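# Balance a bar level on the stand's ridge

## Task

Set the bar across the ridge at the top of the stand so that it sits very level on its own and keeps that balance; if the robot is still what holds it steady at the end, the goal is not met.

## Robot and tools

Robot: two FANUC CRX arms, left_arm and right_arm, each ending in a Robotiq 140 mm two-finger gripper with a wrist camera. Bases in the scene frame: left_arm at (+0.055, +0.424, 0) m, right_arm at (-0.058, -0.313, 0) m, both nearly unrotated. The names are labels, not image sides.

Frame: one shared scene frame, origin on the table top midway between the arms, +z up, +x out over the table, left_arm on the +y side. Positions are in metres, orientations are quaternions written w first (qw, qx, qy, qz). Gripper axes: fingers point along the gripper's +z and close along its y. end_effector_position is the spot between the pads when shut; fingertips stick out about 33 mm past it when closed and 9 mm when fully open, and closing pushes the tips about 24 mm farther from the arm, so keep that clearance above surfaces. Reported hand positions can be somewhat off, more so at long reach.

The row (used by every motion call): exactly 20 numbers in one list covering both arms, even if only one moves. Numbers 1-10 are left_arm: x, y, z, qw, qx, qy, qz (an absolute target pose for the gripper in the scene frame), then gripper position, force_limit, speed. Numbers 11-20 are the same ten for right_arm. The three gripper numbers each run from -1 to 1. position: +1 fully open (140 mm), pads meet near -0.8, -1 squeezes until blocked. force_limit: about 14 N at -1, 60 N at 0, 107 N at +1 (for parts up to 40 mm wide). speed: pad gap changes about 30 mm/s at -1, 140 at 0, 250 at +1. To keep an arm still, resend its last reported pose and the same quaternion every call, plus its current three gripper values; a 0 there is a real command. A target more than 0.6 m from the arm's last reported position along any gripper axis gets the call refused.

Tools:
- execute_actions {actions, pictures}: actions holds at most one item. Empty list = just read the state. {"rows": [...], "steps": n} runs up to 15 control steps of 1/30 s; one row per step, last row repeated if rows run out (default 15 steps). {"steps": n} alone is a wait of up to 300 steps counted from the previous result, including your reply time. pictures toggles camera images.
- move {target, speed}: target is one 20-number row; each gripper travels in a straight line to its absolute pose, both arms finishing together, 0.5 to 10 s (stopped at 10 s if longer). speed is top path speed in m/s, 0.002 to 0.5, default 0.25; rotation limited to twice that in rad/s. Gripper numbers are applied at the start. Paths ignore obstacles and the other arm; the hand lags, can wander and overshoot speed near full extension.
- wait {seconds}: 0 to 10 s with nothing new sent.
- zoom_image {camera, region}: camera is cam_high, cam_low, cam_left_wrist or cam_right_wrist; region [x0, y0, x1, y1] in pixels, top-left origin, no more than 504x504. Images: cam_high and cam_low 672x504, wrist cameras 504x504.
- show_instructions: displays the reference images. read_manual: licence texts only. finished_scene {scene}: ends and grades the current scene, irreversible.

Control behaviour: each step the commanded pose is trimmed to within 70 mm and 16 degrees of the measured pose, then damped IK drives the joints, favouring position over orientation. After an action the arm only continues to its last trimmed pose, so far goals may take several calls; compare the result pose and send the remainder. Elbows never fully straighten.

Results: a state line 'left_arm: ... | right_arm: ...' with each gripper's position and quaternion. object_status: 0 moving, 1 blocked while opening, 2 blocked while closing (a grip), 3 reached target or pads met. Confirm a grasp by status 2. position_measured is in counts (3 open, 230 pads touching), not mm. To squeeze harder while holding, raise force_limit and nudge position (e.g. -1 to -0.98). A 'Hand target' line shows where the controller is steering. 'pose unreachable' means the clearance check altered or blocked that arm; HELD marks steps not sent. A move adds a 'move:' line: done, off_target, moving, held or fault, plus limits (paced = pose clipped; held = some steps blocked, after which the arm may jump fast) and each gripper's distance from its goal.

Hazards: the arms are stiff, so aiming even slightly past a firm contact, or touching fast, can trigger a fault; a joint at its torque limit (145 N m for the big joints, 36.4 for wrist joints, load included) or 150 N outside force halts that arm for 10 s. Holding loads warms the motors; MOTOR HOT warns, and OVER-TEMPERATURE FAULT brakes the arm. Never let the arms collide or push each other. Do not drop, slam or knock anything off the table; a loose object may occasionally be nudged by an outside push. Release the bar gently once it is balanced, back away, and check that it stays level before finishing.

Each tool is called after "Request:" in YAML: its name, and indented under it one key for each argument.

Reference images:

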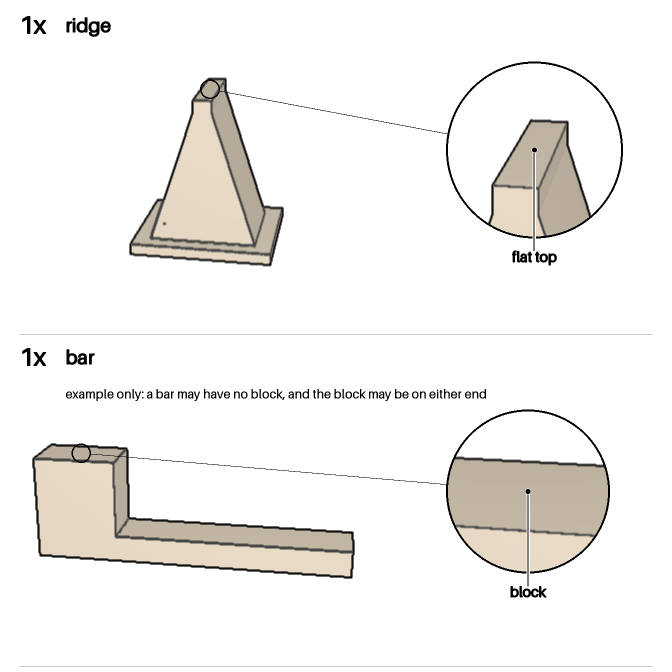

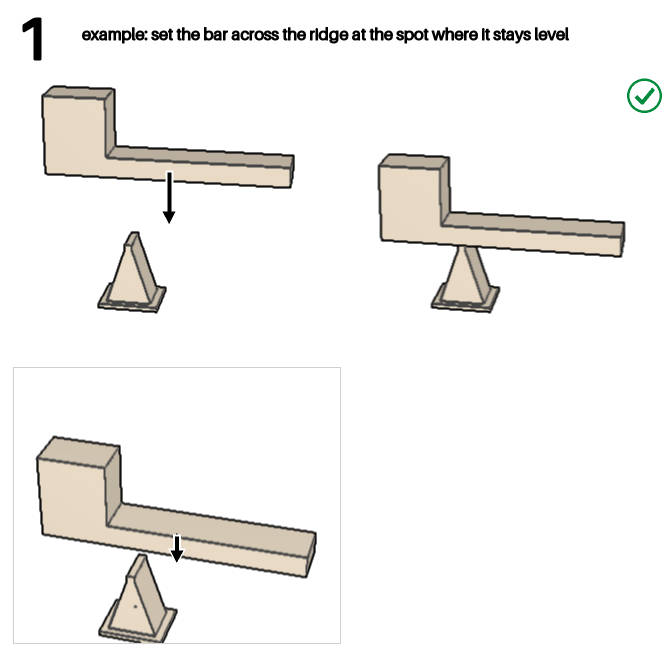

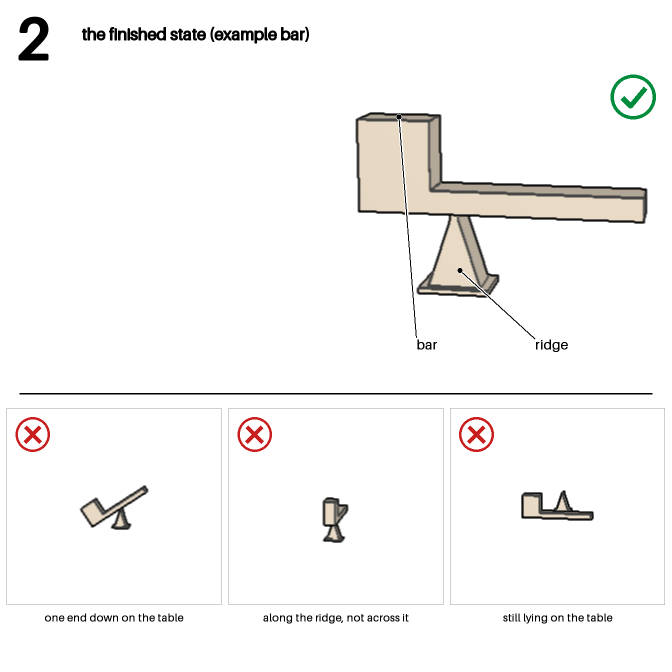

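## Session

Request:
execute_actions:
  actions: []

Scene clock: 0.00 s of 4100.00 s.
left_arm: end_effector_position=(+0.5771, -0.2059, +0.2707) position_measured=3 object_status=3 end_effector_quat_wxyz=(-0.031, +0.883, -0.037, +0.467) | right_arm: end_effector_position=(+0.2704, -0.6691, +0.2370) position_measured=3 object_status=3 end_effector_quat_wxyz=(-0.090, -0.488, +0.868, +0.009)
Joint positions: left_arm=[-1.117  0.602  0.716 -0.898 -1.282  2.681] | right_arm=[-0.465  0.153  0.106  0.137 -1.642 -0.094]
Joint velocities: left_arm=[-0.    -0.    -0.     0.001  0.     0.001] | right_arm=[ 0.002 -0.     0.     0.    -0.     0.   ]
Hand target (left_arm): +0.577, -0.206, +0.271; -0.031, +0.883, -0.037, +0.467
Hand target (right_arm): +0.270, -0.669, +0.237; -0.090, -0.488, +0.868, +0.009

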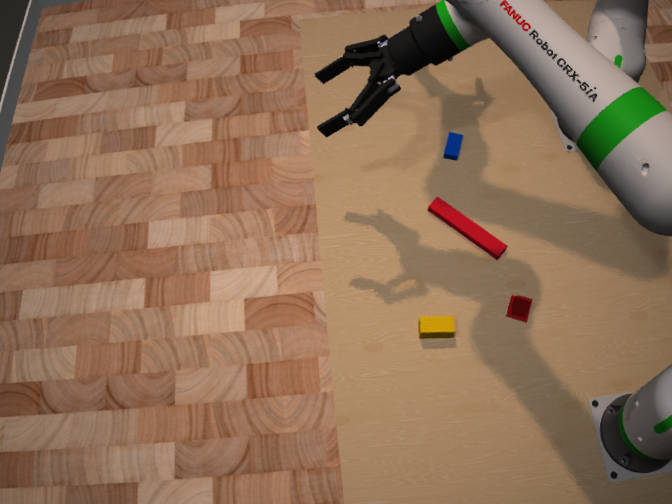

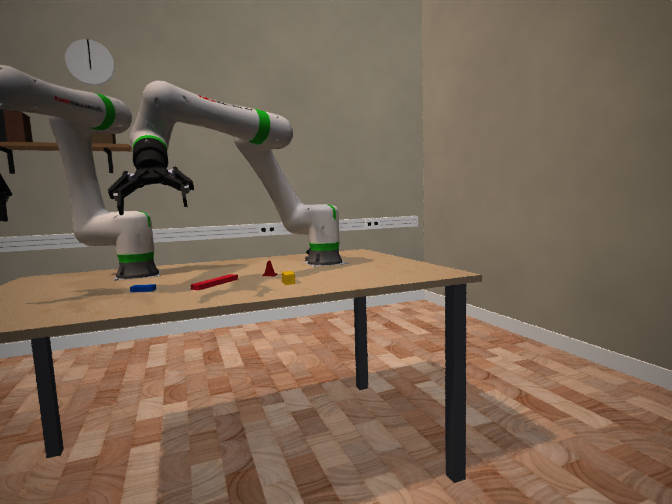

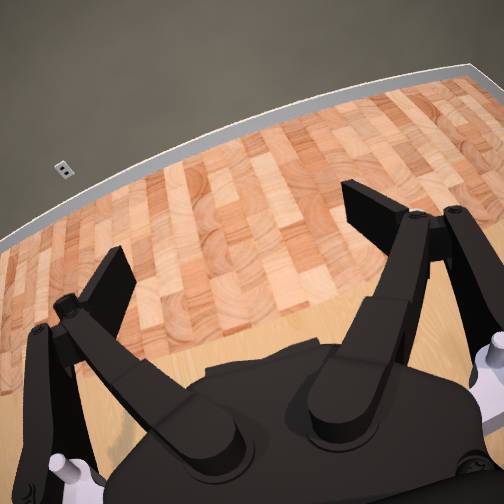

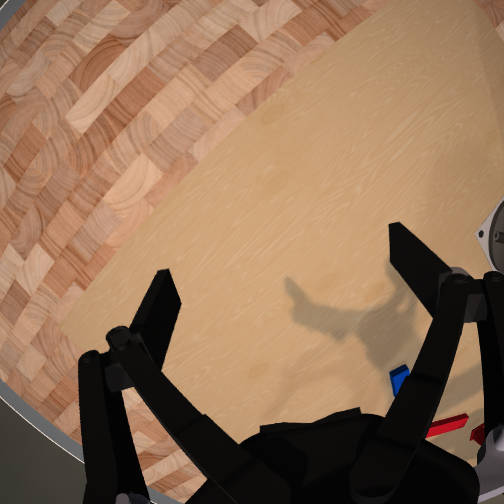

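Request:
zoom_image:
  camera: "cam_high"
  region: [400,180,560,340]

Request:
zoom_image:
  camera: "cam_low"
  region: [170,240,310,310]

Request:
move:
  target: [0.34,-0.02,0.15,0,1,0,0,1,0,0,0.2704,-0.6691,0.237,-0.09,-0.488,0.868,0.009,1,0,0]
  speed: 0.3

Region (400, 180, 560, 340) of cam_high's 672x504 image, scaled by 3.150, with more detail than that image has.

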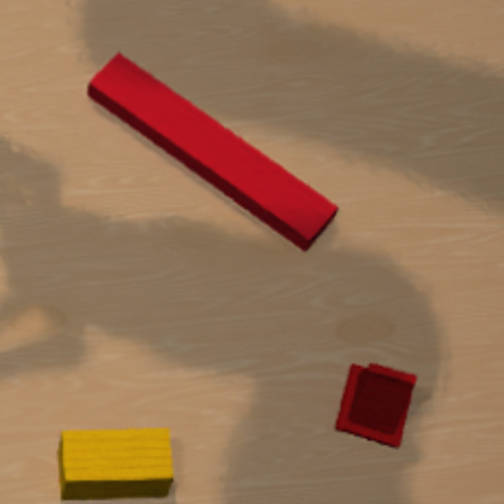

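Region (170, 240, 310, 310) of cam_low's 672x504 image, scaled by 3.600, with more detail than that image has.

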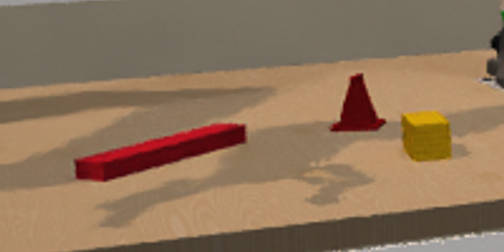

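Scene clock: 4.90 s of 4100.00 s.
left_arm: end_effector_position=(+0.3402, -0.0199, +0.1489) position_measured=3 object_status=3 end_effector_quat_wxyz=(-0.001, +1.000, -0.001, -0.000) | right_arm: end_effector_position=(+0.2704, -0.6691, +0.2370) position_measured=3 object_status=3 end_effector_quat_wxyz=(-0.090, -0.488, +0.868, +0.009)
Joint positions: left_arm=[-0.76   0.218  0.032 -0.001 -1.386  2.32 ] | right_arm=[-0.464  0.152  0.105  0.138 -1.641 -0.093]
Joint velocities: left_arm=[ 0.001 -0.    -0.003  0.002  0.001 -0.002] | right_arm=[ 0.002 -0.     0.    -0.     0.    -0.   ]
Hand target (left_arm): +0.340, -0.020, +0.149; -0.001, +1.000, -0.001, -0.000
Hand target (right_arm): +0.270, -0.669, +0.237; -0.090, -0.488, +0.868, +0.009
Off the commanded pose (left_arm): 0.001 m, 0 deg.
Off the commanded pose (right_arm): 0.000 m, 0 deg.
move: done

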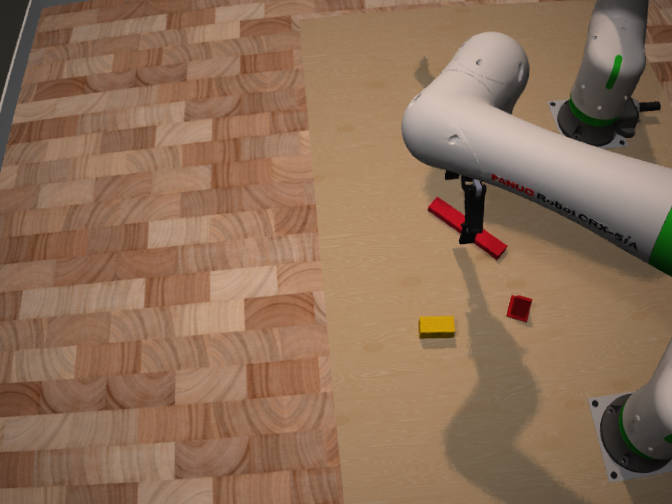

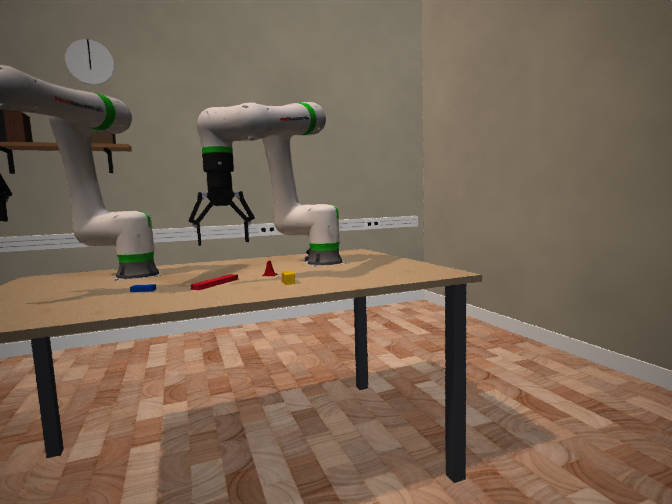

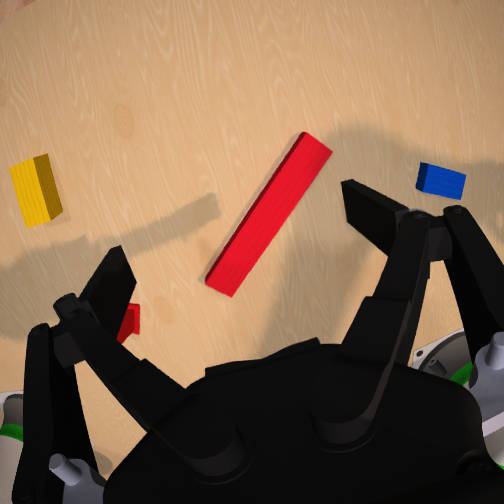

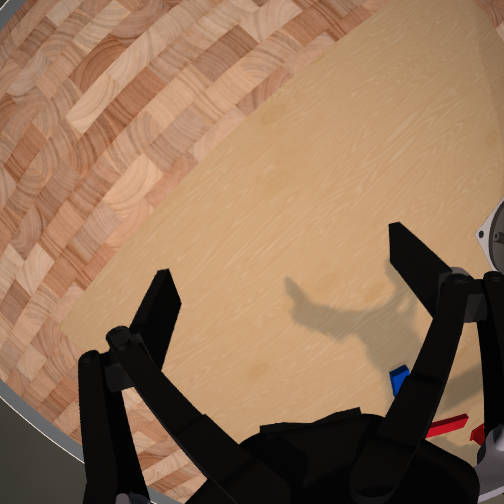

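Request:
move:
  target: [0.33,-0.03,0.06,0,0.924,-0.383,0,1,0,0,0.2704,-0.6691,0.237,-0.09,-0.488,0.868,0.009,1,0,0]

Scene clock: 11.60 s of 4100.00 s.
left_arm: end_effector_position=(+0.3301, -0.0302, +0.0600) position_measured=3 object_status=3 end_effector_quat_wxyz=(+0.000, +0.924, -0.383, +0.000) | right_arm: end_effector_position=(+0.2704, -0.6691, +0.2370) position_measured=3 object_status=3 end_effector_quat_wxyz=(-0.090, -0.488, +0.868, +0.009)
Joint positions: left_arm=[-0.787  0.286 -0.099  0.    -1.185  1.563] | right_arm=[-0.464  0.152  0.105  0.138 -1.641 -0.093]
Joint velocities: left_arm=[ 0.002 -0.001 -0.001  0.     0.001 -0.003] | right_arm=[-0. -0. -0.  0.  0.  0.]
Hand target (left_arm): +0.330, -0.030, +0.060; +0.000, +0.924, -0.383, -0.000
Hand target (right_arm): +0.270, -0.669, +0.237; -0.090, -0.488, +0.868, +0.009
Off the commanded pose (left_arm): 0.000 m, 0 deg.
Off the commanded pose (right_arm): 0.000 m, 0 deg.
After step 90, 1.70 s passed at rest.
move: done

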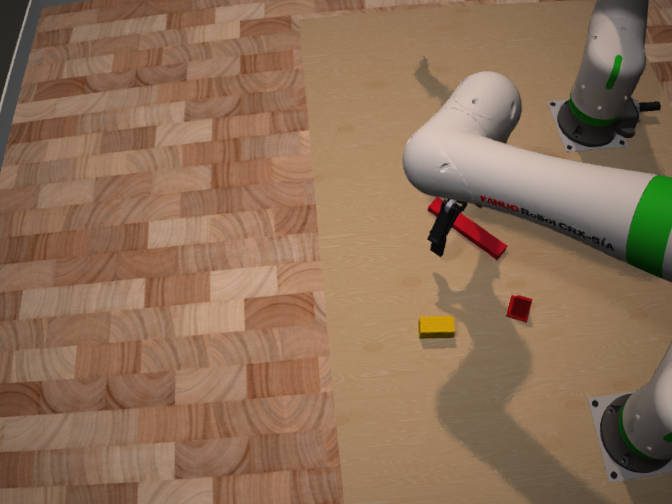

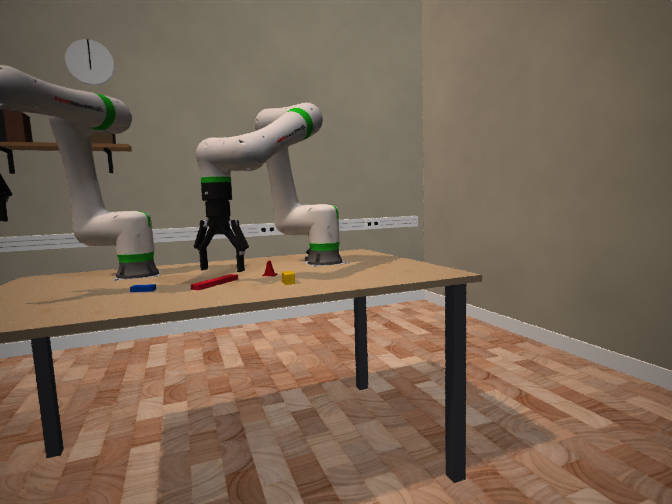

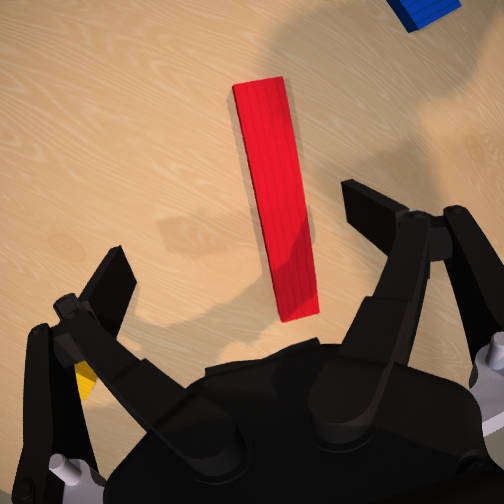

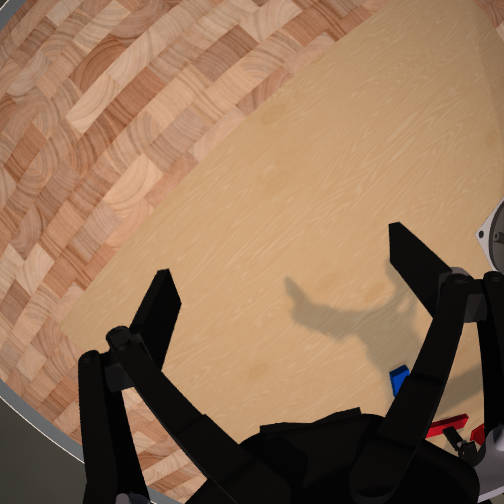

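Request:
move:
  target: [0.312,-0.048,0.039,0,0.924,-0.383,0,-0.2,0,0,0.2704,-0.6691,0.237,-0.09,-0.488,0.868,0.009,1,0,0]
  speed: 0.1

Scene clock: 15.03 s of 4100.00 s.
left_arm: end_effector_position=(+0.3120, -0.0480, +0.0390) position_measured=154 object_status=3 end_effector_quat_wxyz=(+0.000, +0.924, -0.383, -0.000) | right_arm: end_effector_position=(+0.2704, -0.6691, +0.2370) position_measured=3 object_status=3 end_effector_quat_wxyz=(-0.090, -0.488, +0.868, +0.009)
Joint positions: left_arm=[-0.836  0.322 -0.106  0.    -1.143  1.613] | right_arm=[-0.464  0.152  0.105  0.138 -1.641 -0.093]
Joint velocities: left_arm=[-0.     0.001  0.     0.    -0.    -0.001] | right_arm=[-0.    -0.    -0.001 -0.     0.     0.001]
Hand target (left_arm): +0.312, -0.048, +0.039; +0.000, +0.924, -0.383, +0.000
Hand target (right_arm): +0.270, -0.669, +0.237; -0.090, -0.488, +0.868, +0.009
Off the commanded pose (left_arm): 0.000 m, 0 deg.
Off the commanded pose (right_arm): 0.000 m, 0 deg.
move: done

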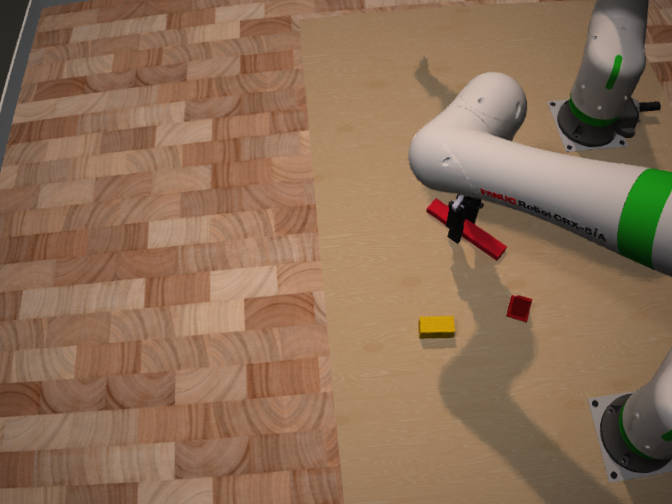

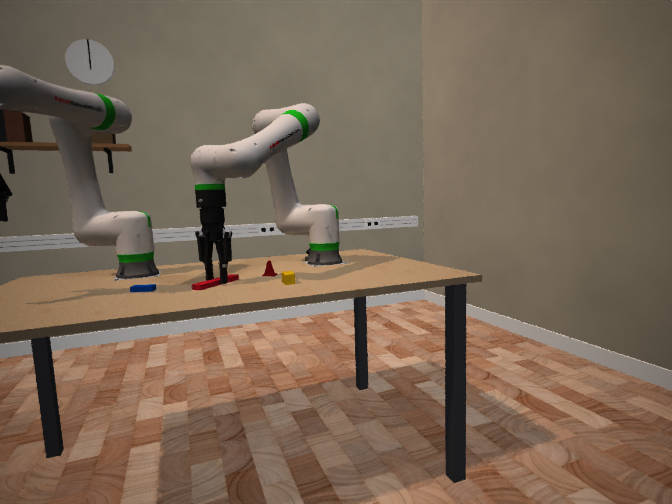

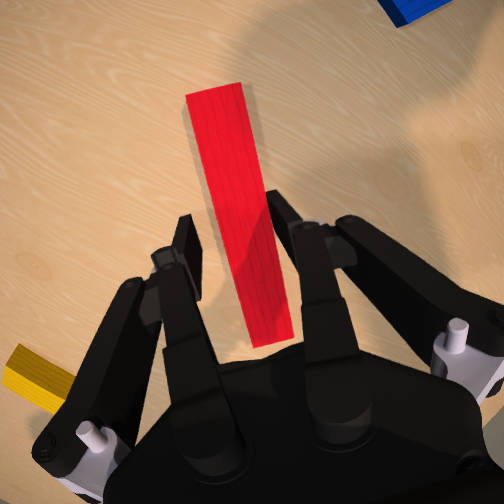

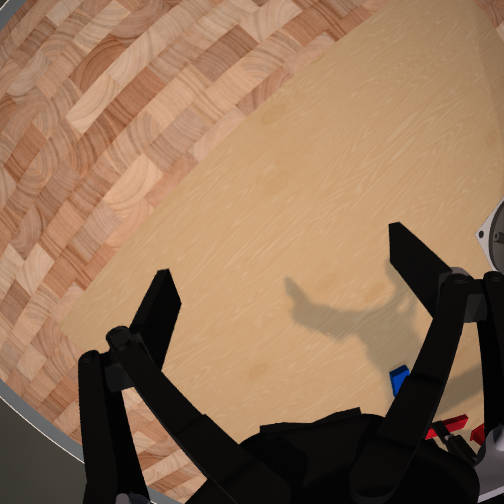

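Request:
move:
  target: [0.3035,-0.0435,0.039,0,0.924,-0.383,0,-0.2,0,0,0.2704,-0.6691,0.237,-0.09,-0.488,0.868,0.009,1,0,0]
  speed: 0.1

Request:
move:
  target: [0.3035,-0.0435,0.039,0,0.924,-0.383,0,-1,0,-0.5,0.2704,-0.6691,0.237,-0.09,-0.488,0.868,0.009,1,0,0]

Request:
move:
  target: [0.3035,-0.0435,0.14,0,0.924,-0.383,0,-1,0,-0.5,0.2704,-0.6691,0.237,-0.09,-0.488,0.868,0.009,1,0,0]
  speed: 0.15

Request:
zoom_image:
  camera: "cam_high"
  region: [480,270,560,350]

Scene clock: 19.50 s of 4100.00 s.
left_arm: end_effector_position=(+0.3035, -0.0435, +0.0390) position_measured=154 object_status=3 end_effector_quat_wxyz=(+0.000, +0.924, -0.383, +0.000) | right_arm: end_effector_position=(+0.2704, -0.6691, +0.2370) position_measured=3 object_status=3 end_effector_quat_wxyz=(-0.090, -0.488, +0.868, +0.009)
Joint positions: left_arm=[-0.843  0.303 -0.131  0.    -1.137  1.619] | right_arm=[-0.464  0.152  0.105  0.138 -1.641 -0.093]
Joint velocities: left_arm=[-0.    -0.001 -0.002 -0.     0.    -0.   ] | right_arm=[-0.001 -0.001  0.    -0.    -0.     0.001]
Hand target (left_arm): +0.304, -0.043, +0.039; +0.000, +0.924, -0.383, +0.000
Hand target (right_arm): +0.270, -0.669, +0.237; -0.090, -0.488, +0.868, +0.009
Off the commanded pose (left_arm): 0.000 m, 0 deg.
Off the commanded pose (right_arm): 0.000 m, 0 deg.
After step 90, 0.77 s passed at rest.
move: done

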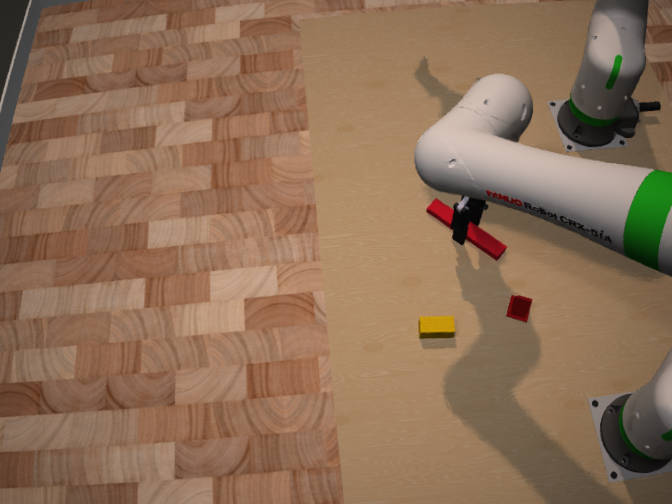

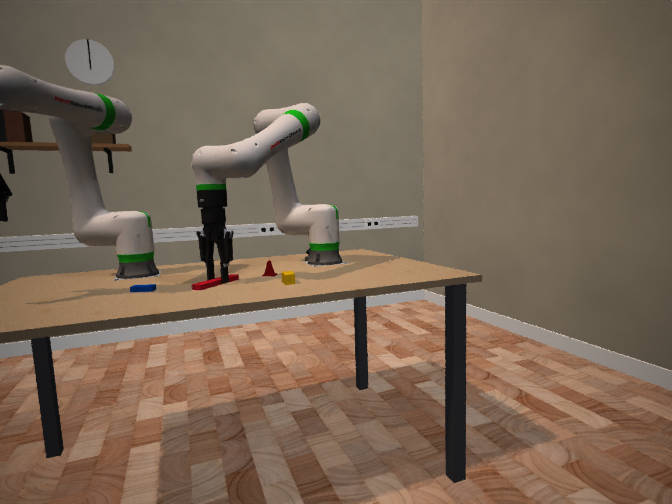

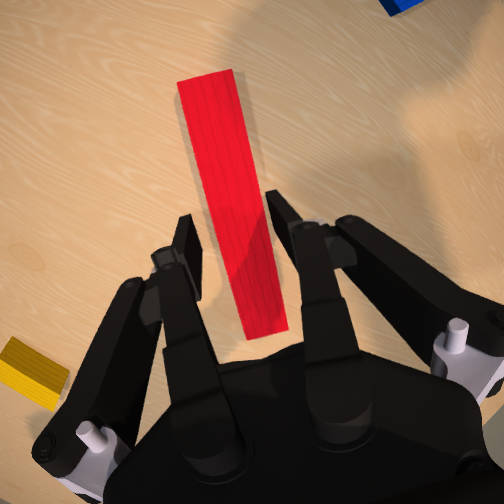

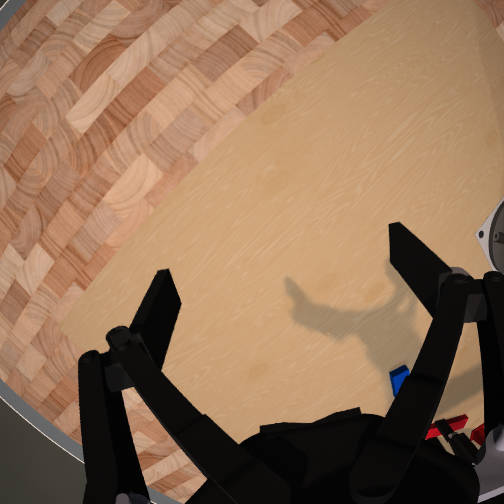

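Scene clock: 20.20 s of 4100.00 s.
left_arm: end_effector_position=(+0.3035, -0.0435, +0.0391) position_measured=185 object_status=2 end_effector_quat_wxyz=(+0.000, +0.924, -0.383, +0.000) | right_arm: end_effector_position=(+0.2704, -0.6691, +0.2370) position_measured=3 object_status=3 end_effector_quat_wxyz=(-0.090, -0.488, +0.868, +0.009)
Joint positions: left_arm=[-0.843  0.303 -0.131 -0.    -1.137  1.619] | right_arm=[-0.464  0.152  0.105  0.138 -1.641 -0.093]
Joint velocities: left_arm=[-0.    -0.001 -0.     0.     0.     0.003] | right_arm=[-0.001  0.     0.     0.001  0.001 -0.001]
Hand target (left_arm): +0.303, -0.043, +0.039; +0.000, +0.924, -0.383, +0.000
Hand target (right_arm): +0.270, -0.669, +0.237; -0.090, -0.488, +0.868, +0.009
Off the commanded pose (left_arm): 0.000 m, 0 deg.
Off the commanded pose (right_arm): 0.000 m, 0 deg.
move: done

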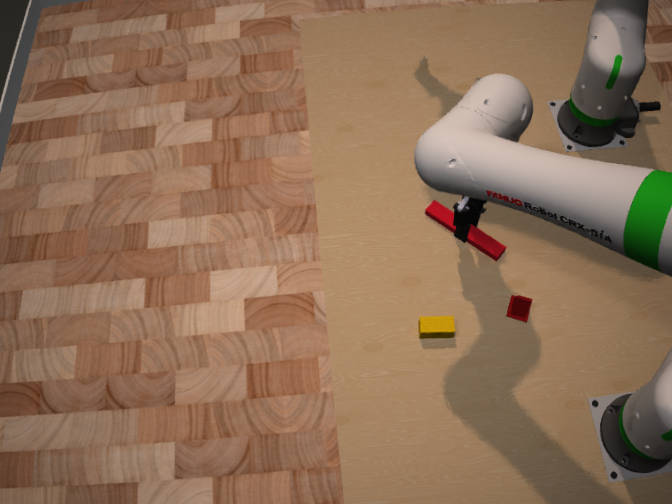

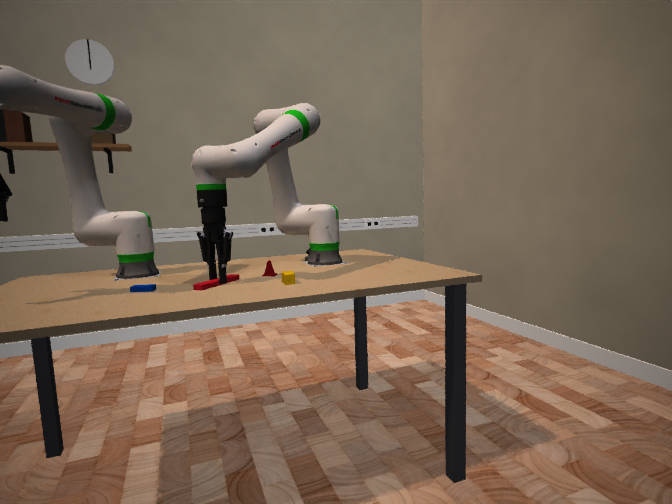

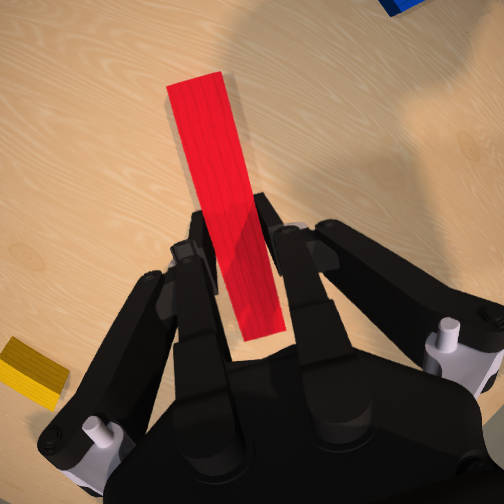

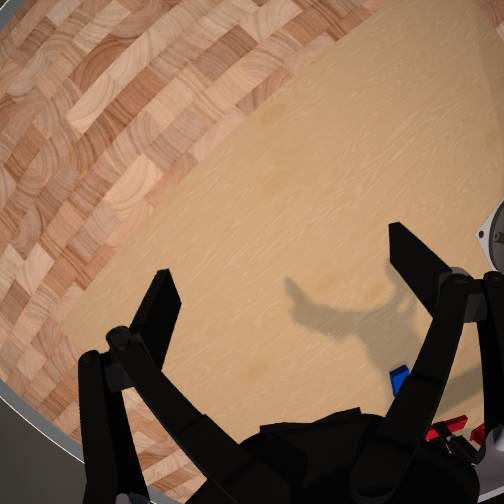

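Scene clock: 21.27 s of 4100.00 s.
left_arm: end_effector_position=(+0.3032, -0.0434, +0.1400) position_measured=185 object_status=2 end_effector_quat_wxyz=(+0.000, +0.924, -0.383, -0.000) | right_arm: end_effector_position=(+0.2704, -0.6691, +0.2370) position_measured=3 object_status=3 end_effector_quat_wxyz=(-0.090, -0.488, +0.868, +0.009)
Joint positions: left_arm=[-0.843  0.225  0.018  0.    -1.364  1.619] | right_arm=[-0.464  0.152  0.105  0.138 -1.641 -0.093]
Joint velocities: left_arm=[ 0.     0.001  0.002 -0.    -0.001 -0.003] | right_arm=[-0.001  0.001  0.    -0.     0.002 -0.001]
Hand target (left_arm): +0.303, -0.043, +0.140; -0.000, +0.924, -0.383, +0.000
Hand target (right_arm): +0.270, -0.669, +0.237; -0.090, -0.488, +0.868, +0.009
Off the commanded pose (left_arm): 0.000 m, 0 deg.
Off the commanded pose (right_arm): 0.000 m, 0 deg.
move: done

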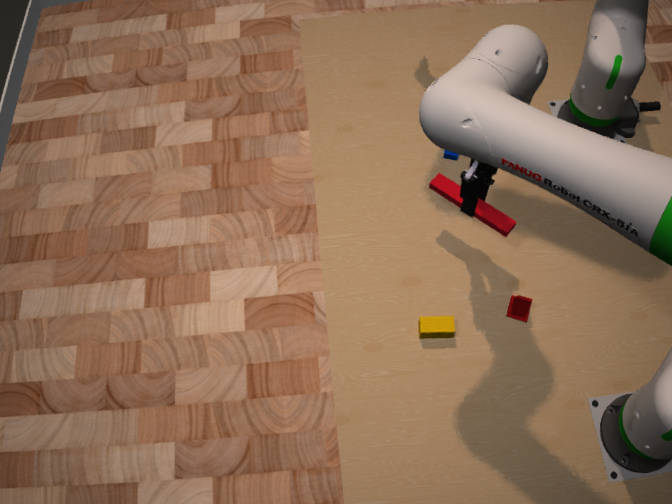

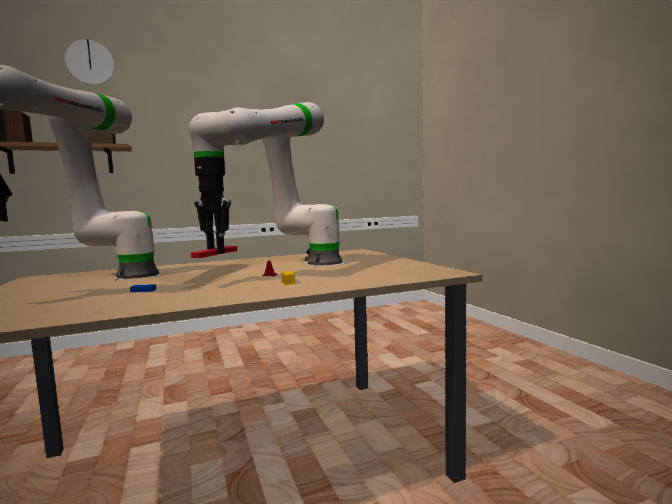

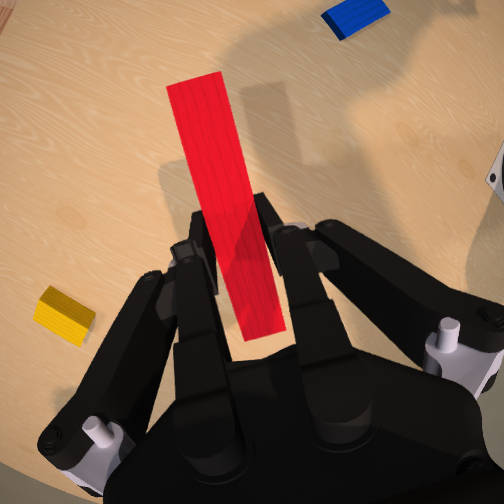

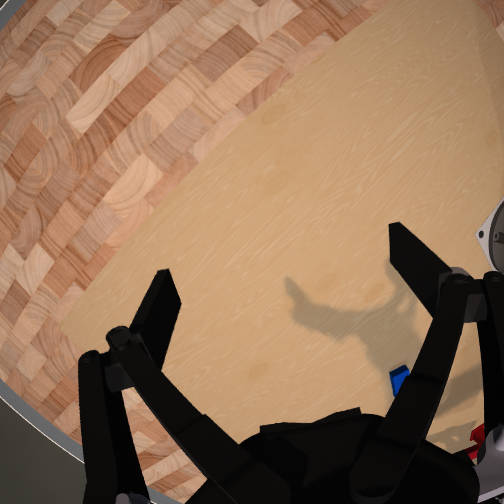

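Region (480, 270, 560, 350) of cam_high's 672x504 image, scaled by 6.300, with more detail than that image has.

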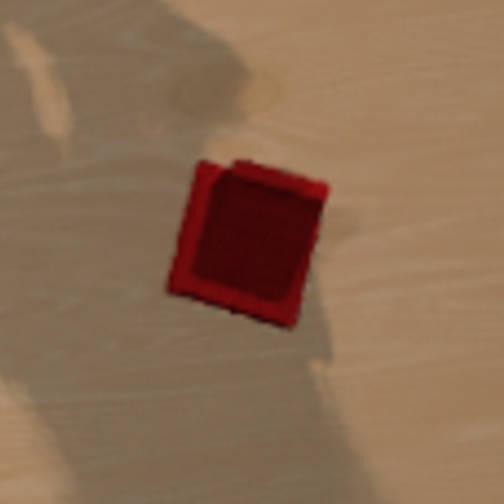

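Request:
move:
  target: [0.245,0.147,0.12,0,0.53,-0.848,0,-1,0,-0.5,0.2704,-0.6691,0.237,-0.09,-0.488,0.868,0.009,1,0,0]

Request:
zoom_image:
  camera: "cam_low"
  region: [220,220,320,290]

Request:
zoom_image:
  camera: "cam_high"
  region: [460,220,580,340]

Scene clock: 29.83 s of 4100.00 s.
left_arm: end_effector_position=(+0.2452, +0.1471, +0.1194) position_measured=185 object_status=2 end_effector_quat_wxyz=(+0.000, -0.530, +0.848, +0.000) | right_arm: end_effector_position=(+0.2704, -0.6691, +0.2370) position_measured=3 object_status=3 end_effector_quat_wxyz=(-0.090, -0.488, +0.868, +0.009)
Joint positions: left_arm=[-0.58  -0.266 -0.512 -0.001 -1.326  0.118] | right_arm=[-0.464  0.152  0.105  0.138 -1.641 -0.093]
Joint velocities: left_arm=[ 0.004 -0.001 -0.002  0.003 -0.    -0.009] | right_arm=[ 0.001 -0.    -0.    -0.    -0.001  0.   ]
Hand target (left_arm): +0.245, +0.147, +0.119; +0.000, -0.530, +0.848, +0.000
Hand target (right_arm): +0.270, -0.669, +0.237; -0.090, -0.488, +0.868, +0.009
Off the commanded pose (left_arm): 0.001 m, 0 deg.
Off the commanded pose (right_arm): 0.000 m, 0 deg.
After step 90, 2.67 s passed at rest.
move: done

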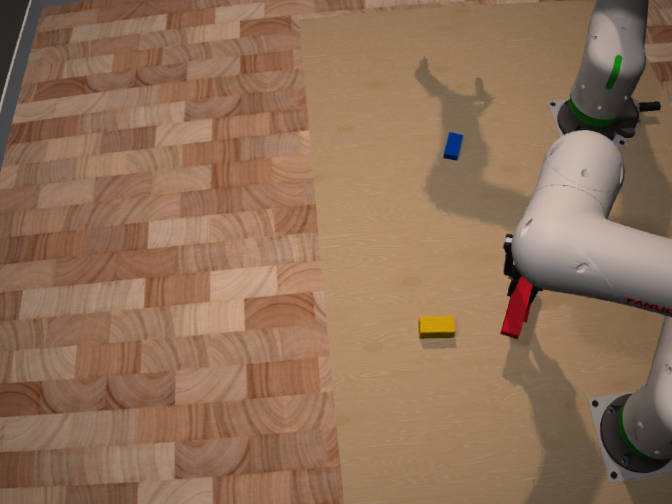

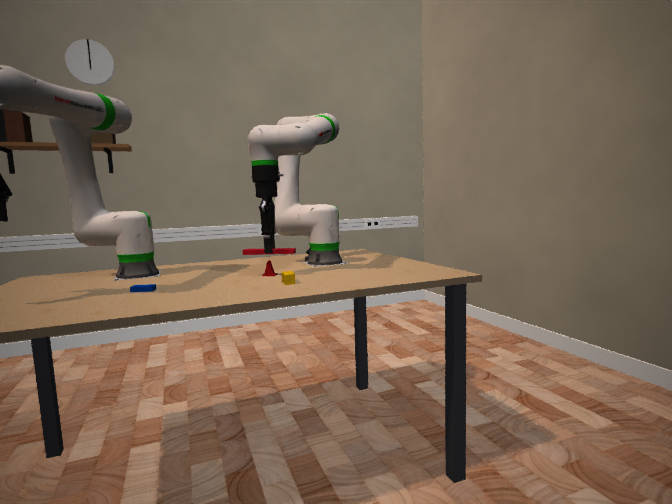

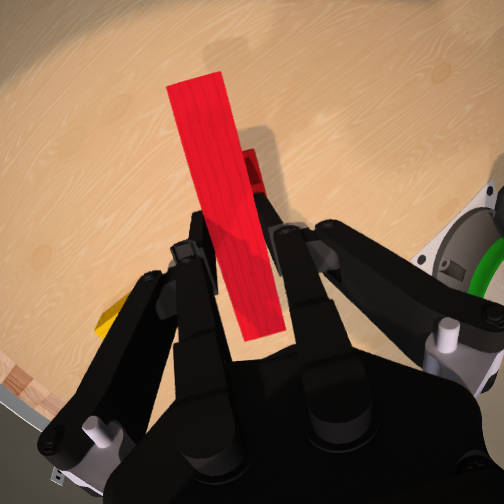

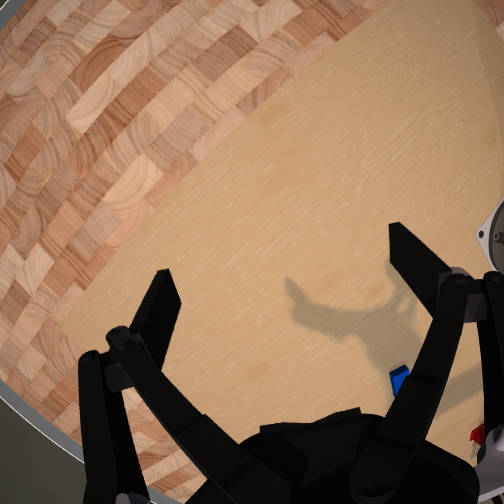

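Region (220, 220, 320, 290) of cam_low's 672x504 image, scaled by 5.040, with more detail than that image has; it fills the top 353 rows of this view, and the rest is white.

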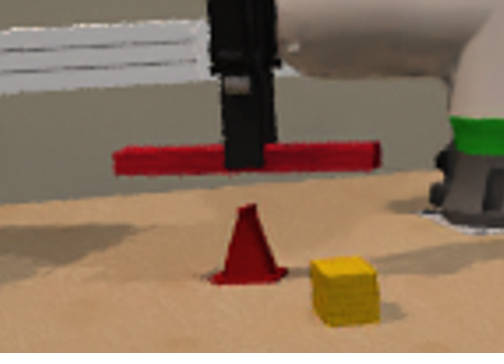

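Region (460, 220, 580, 340) of cam_high's 672x504 image, scaled by 4.200, with more detail than that image has.

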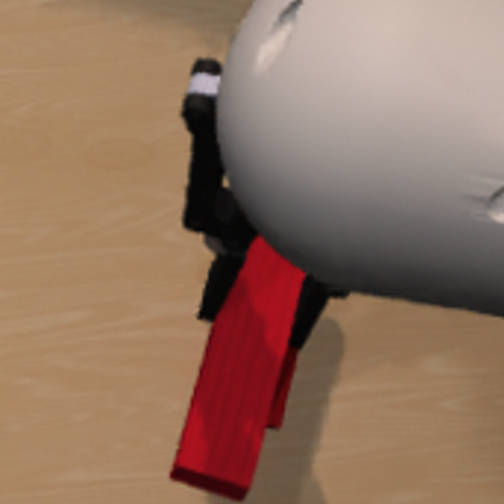

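Request:
move:
  target: [0.24,0.1495,0.102,0,0.53,-0.848,0,-1,0,-0.5,0.2704,-0.6691,0.237,-0.09,-0.488,0.868,0.009,1,0,0]
  speed: 0.04

Request:
zoom_image:
  camera: "cam_low"
  region: [235,240,305,285]

Scene clock: 34.83 s of 4100.00 s.
left_arm: end_effector_position=(+0.2401, +0.1495, +0.1020) position_measured=185 object_status=2 end_effector_quat_wxyz=(-0.000, -0.530, +0.848, -0.000) | right_arm: end_effector_position=(+0.2704, -0.6691, +0.2370) position_measured=3 object_status=3 end_effector_quat_wxyz=(-0.090, -0.488, +0.868, +0.009)
Joint positions: left_arm=[-0.582 -0.268 -0.555  0.    -1.284  0.12 ] | right_arm=[-0.464  0.152  0.105  0.138 -1.641 -0.093]
Joint velocities: left_arm=[-0.     0.    -0.001  0.001  0.001  0.   ] | right_arm=[ 0.    -0.001 -0.     0.    -0.    -0.001]
Hand target (left_arm): +0.240, +0.149, +0.102; -0.000, -0.530, +0.848, -0.000
Hand target (right_arm): +0.270, -0.669, +0.237; -0.090, -0.488, +0.868, +0.009
Off the commanded pose (left_arm): 0.000 m, 0 deg.
Off the commanded pose (right_arm): 0.000 m, 0 deg.
After step 90, 1.23 s passed at rest.
move: done

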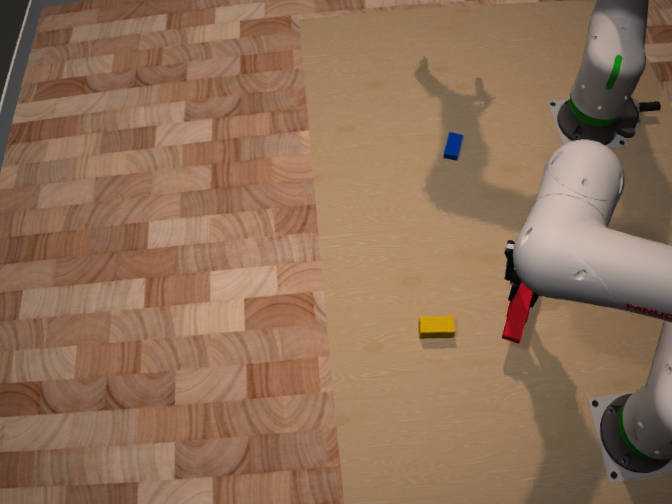

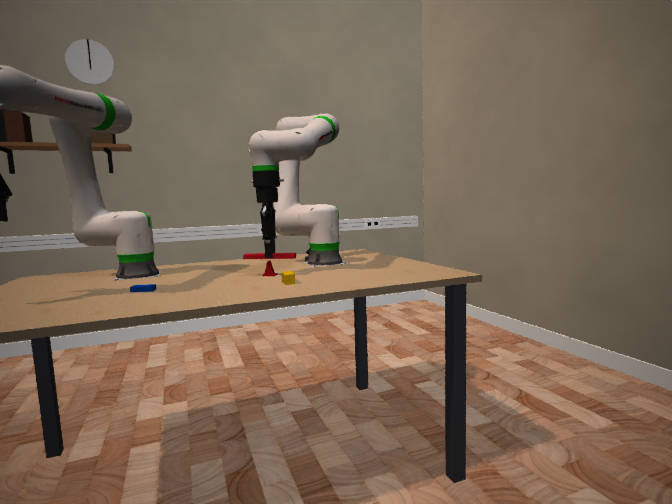

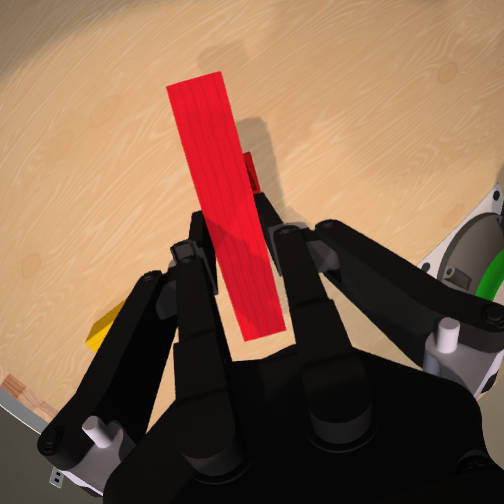

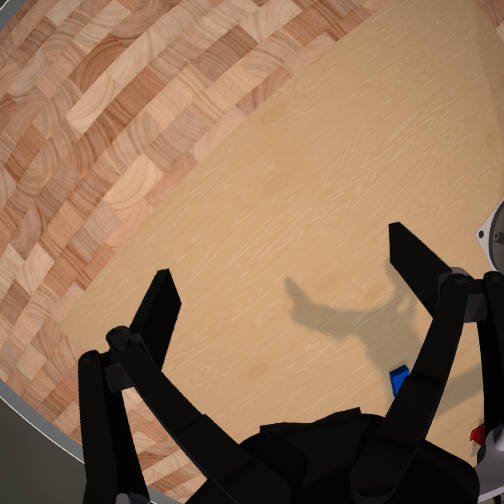

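Region (235, 240, 305, 285) of cam_low's 672x504 image, scaled by 7.200, with more detail than that image has; it fills the top 324 rows of this view, and the rest is white.

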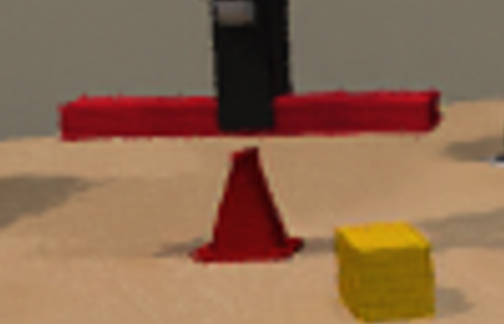

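Request:
move:
  target: [0.2353,0.149,0.0975,0,0.53,-0.848,0,-1,0,-0.5,0.2704,-0.6691,0.237,-0.09,-0.488,0.868,0.009,1,0,0]
  speed: 0.02

Request:
zoom_image:
  camera: "cam_low"
  region: [235,240,305,285]

Scene clock: 39.13 s of 4100.00 s.
left_arm: end_effector_position=(+0.2353, +0.1490, +0.0975) position_measured=185 object_status=2 end_effector_quat_wxyz=(-0.000, -0.530, +0.848, -0.000) | right_arm: end_effector_position=(+0.2704, -0.6691, +0.2370) position_measured=3 object_status=3 end_effector_quat_wxyz=(-0.090, -0.488, +0.868, +0.009)
Joint positions: left_arm=[-0.592 -0.271 -0.568  0.    -1.273  0.13 ] | right_arm=[-0.464  0.152  0.105  0.138 -1.641 -0.093]
Joint velocities: left_arm=[-0.001 -0.    -0.001 -0.     0.001  0.   ] | right_arm=[ 0.     0.    -0.     0.001  0.001  0.002]
Hand target (left_arm): +0.235, +0.149, +0.097; -0.000, -0.530, +0.848, -0.000
Hand target (right_arm): +0.270, -0.669, +0.237; -0.090, -0.488, +0.868, +0.009
Off the commanded pose (left_arm): 0.000 m, 0 deg.
Off the commanded pose (right_arm): 0.000 m, 0 deg.
After step 90, 0.60 s passed at rest.
move: done

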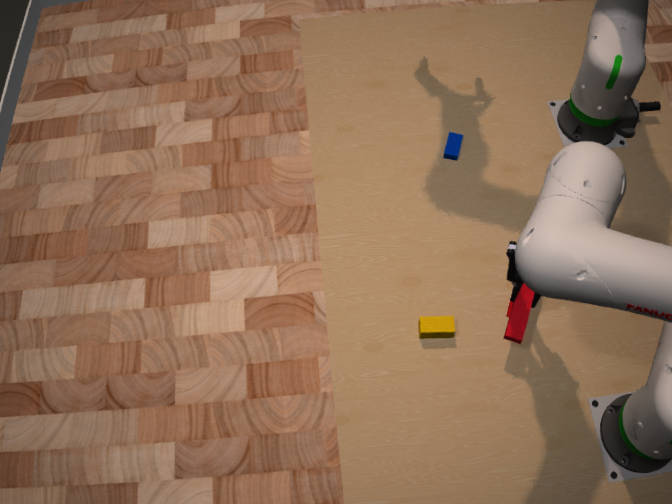

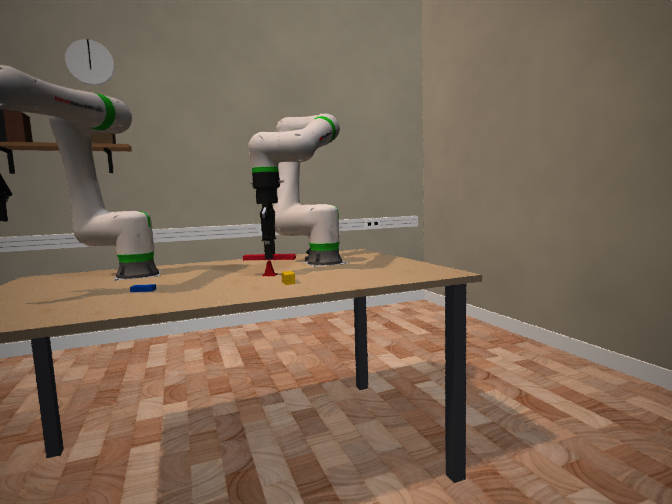

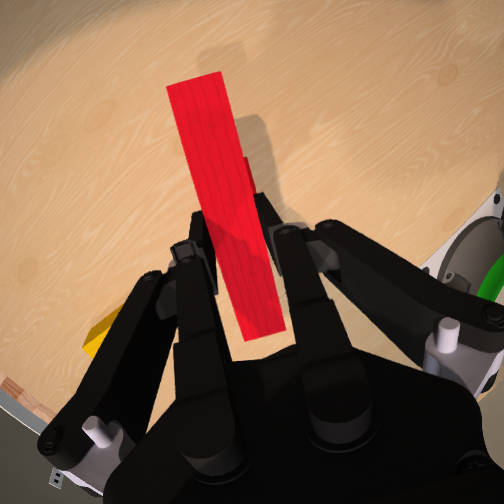

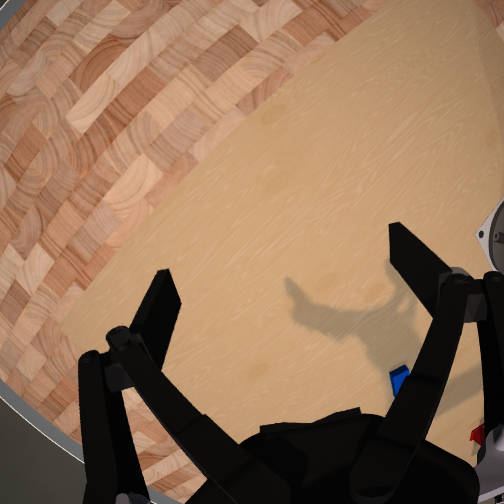

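Region (235, 240, 305, 285) of cam_low's 672x504 image, scaled by 7.200, with more detail than that image has; it fills the top 324 rows of this view, and the rest is white.

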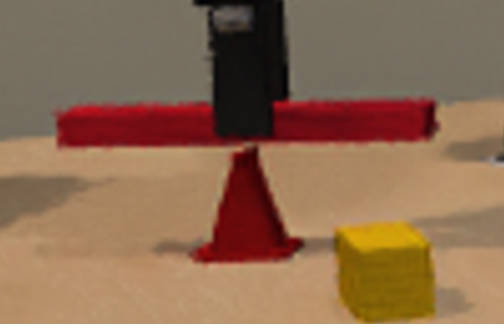

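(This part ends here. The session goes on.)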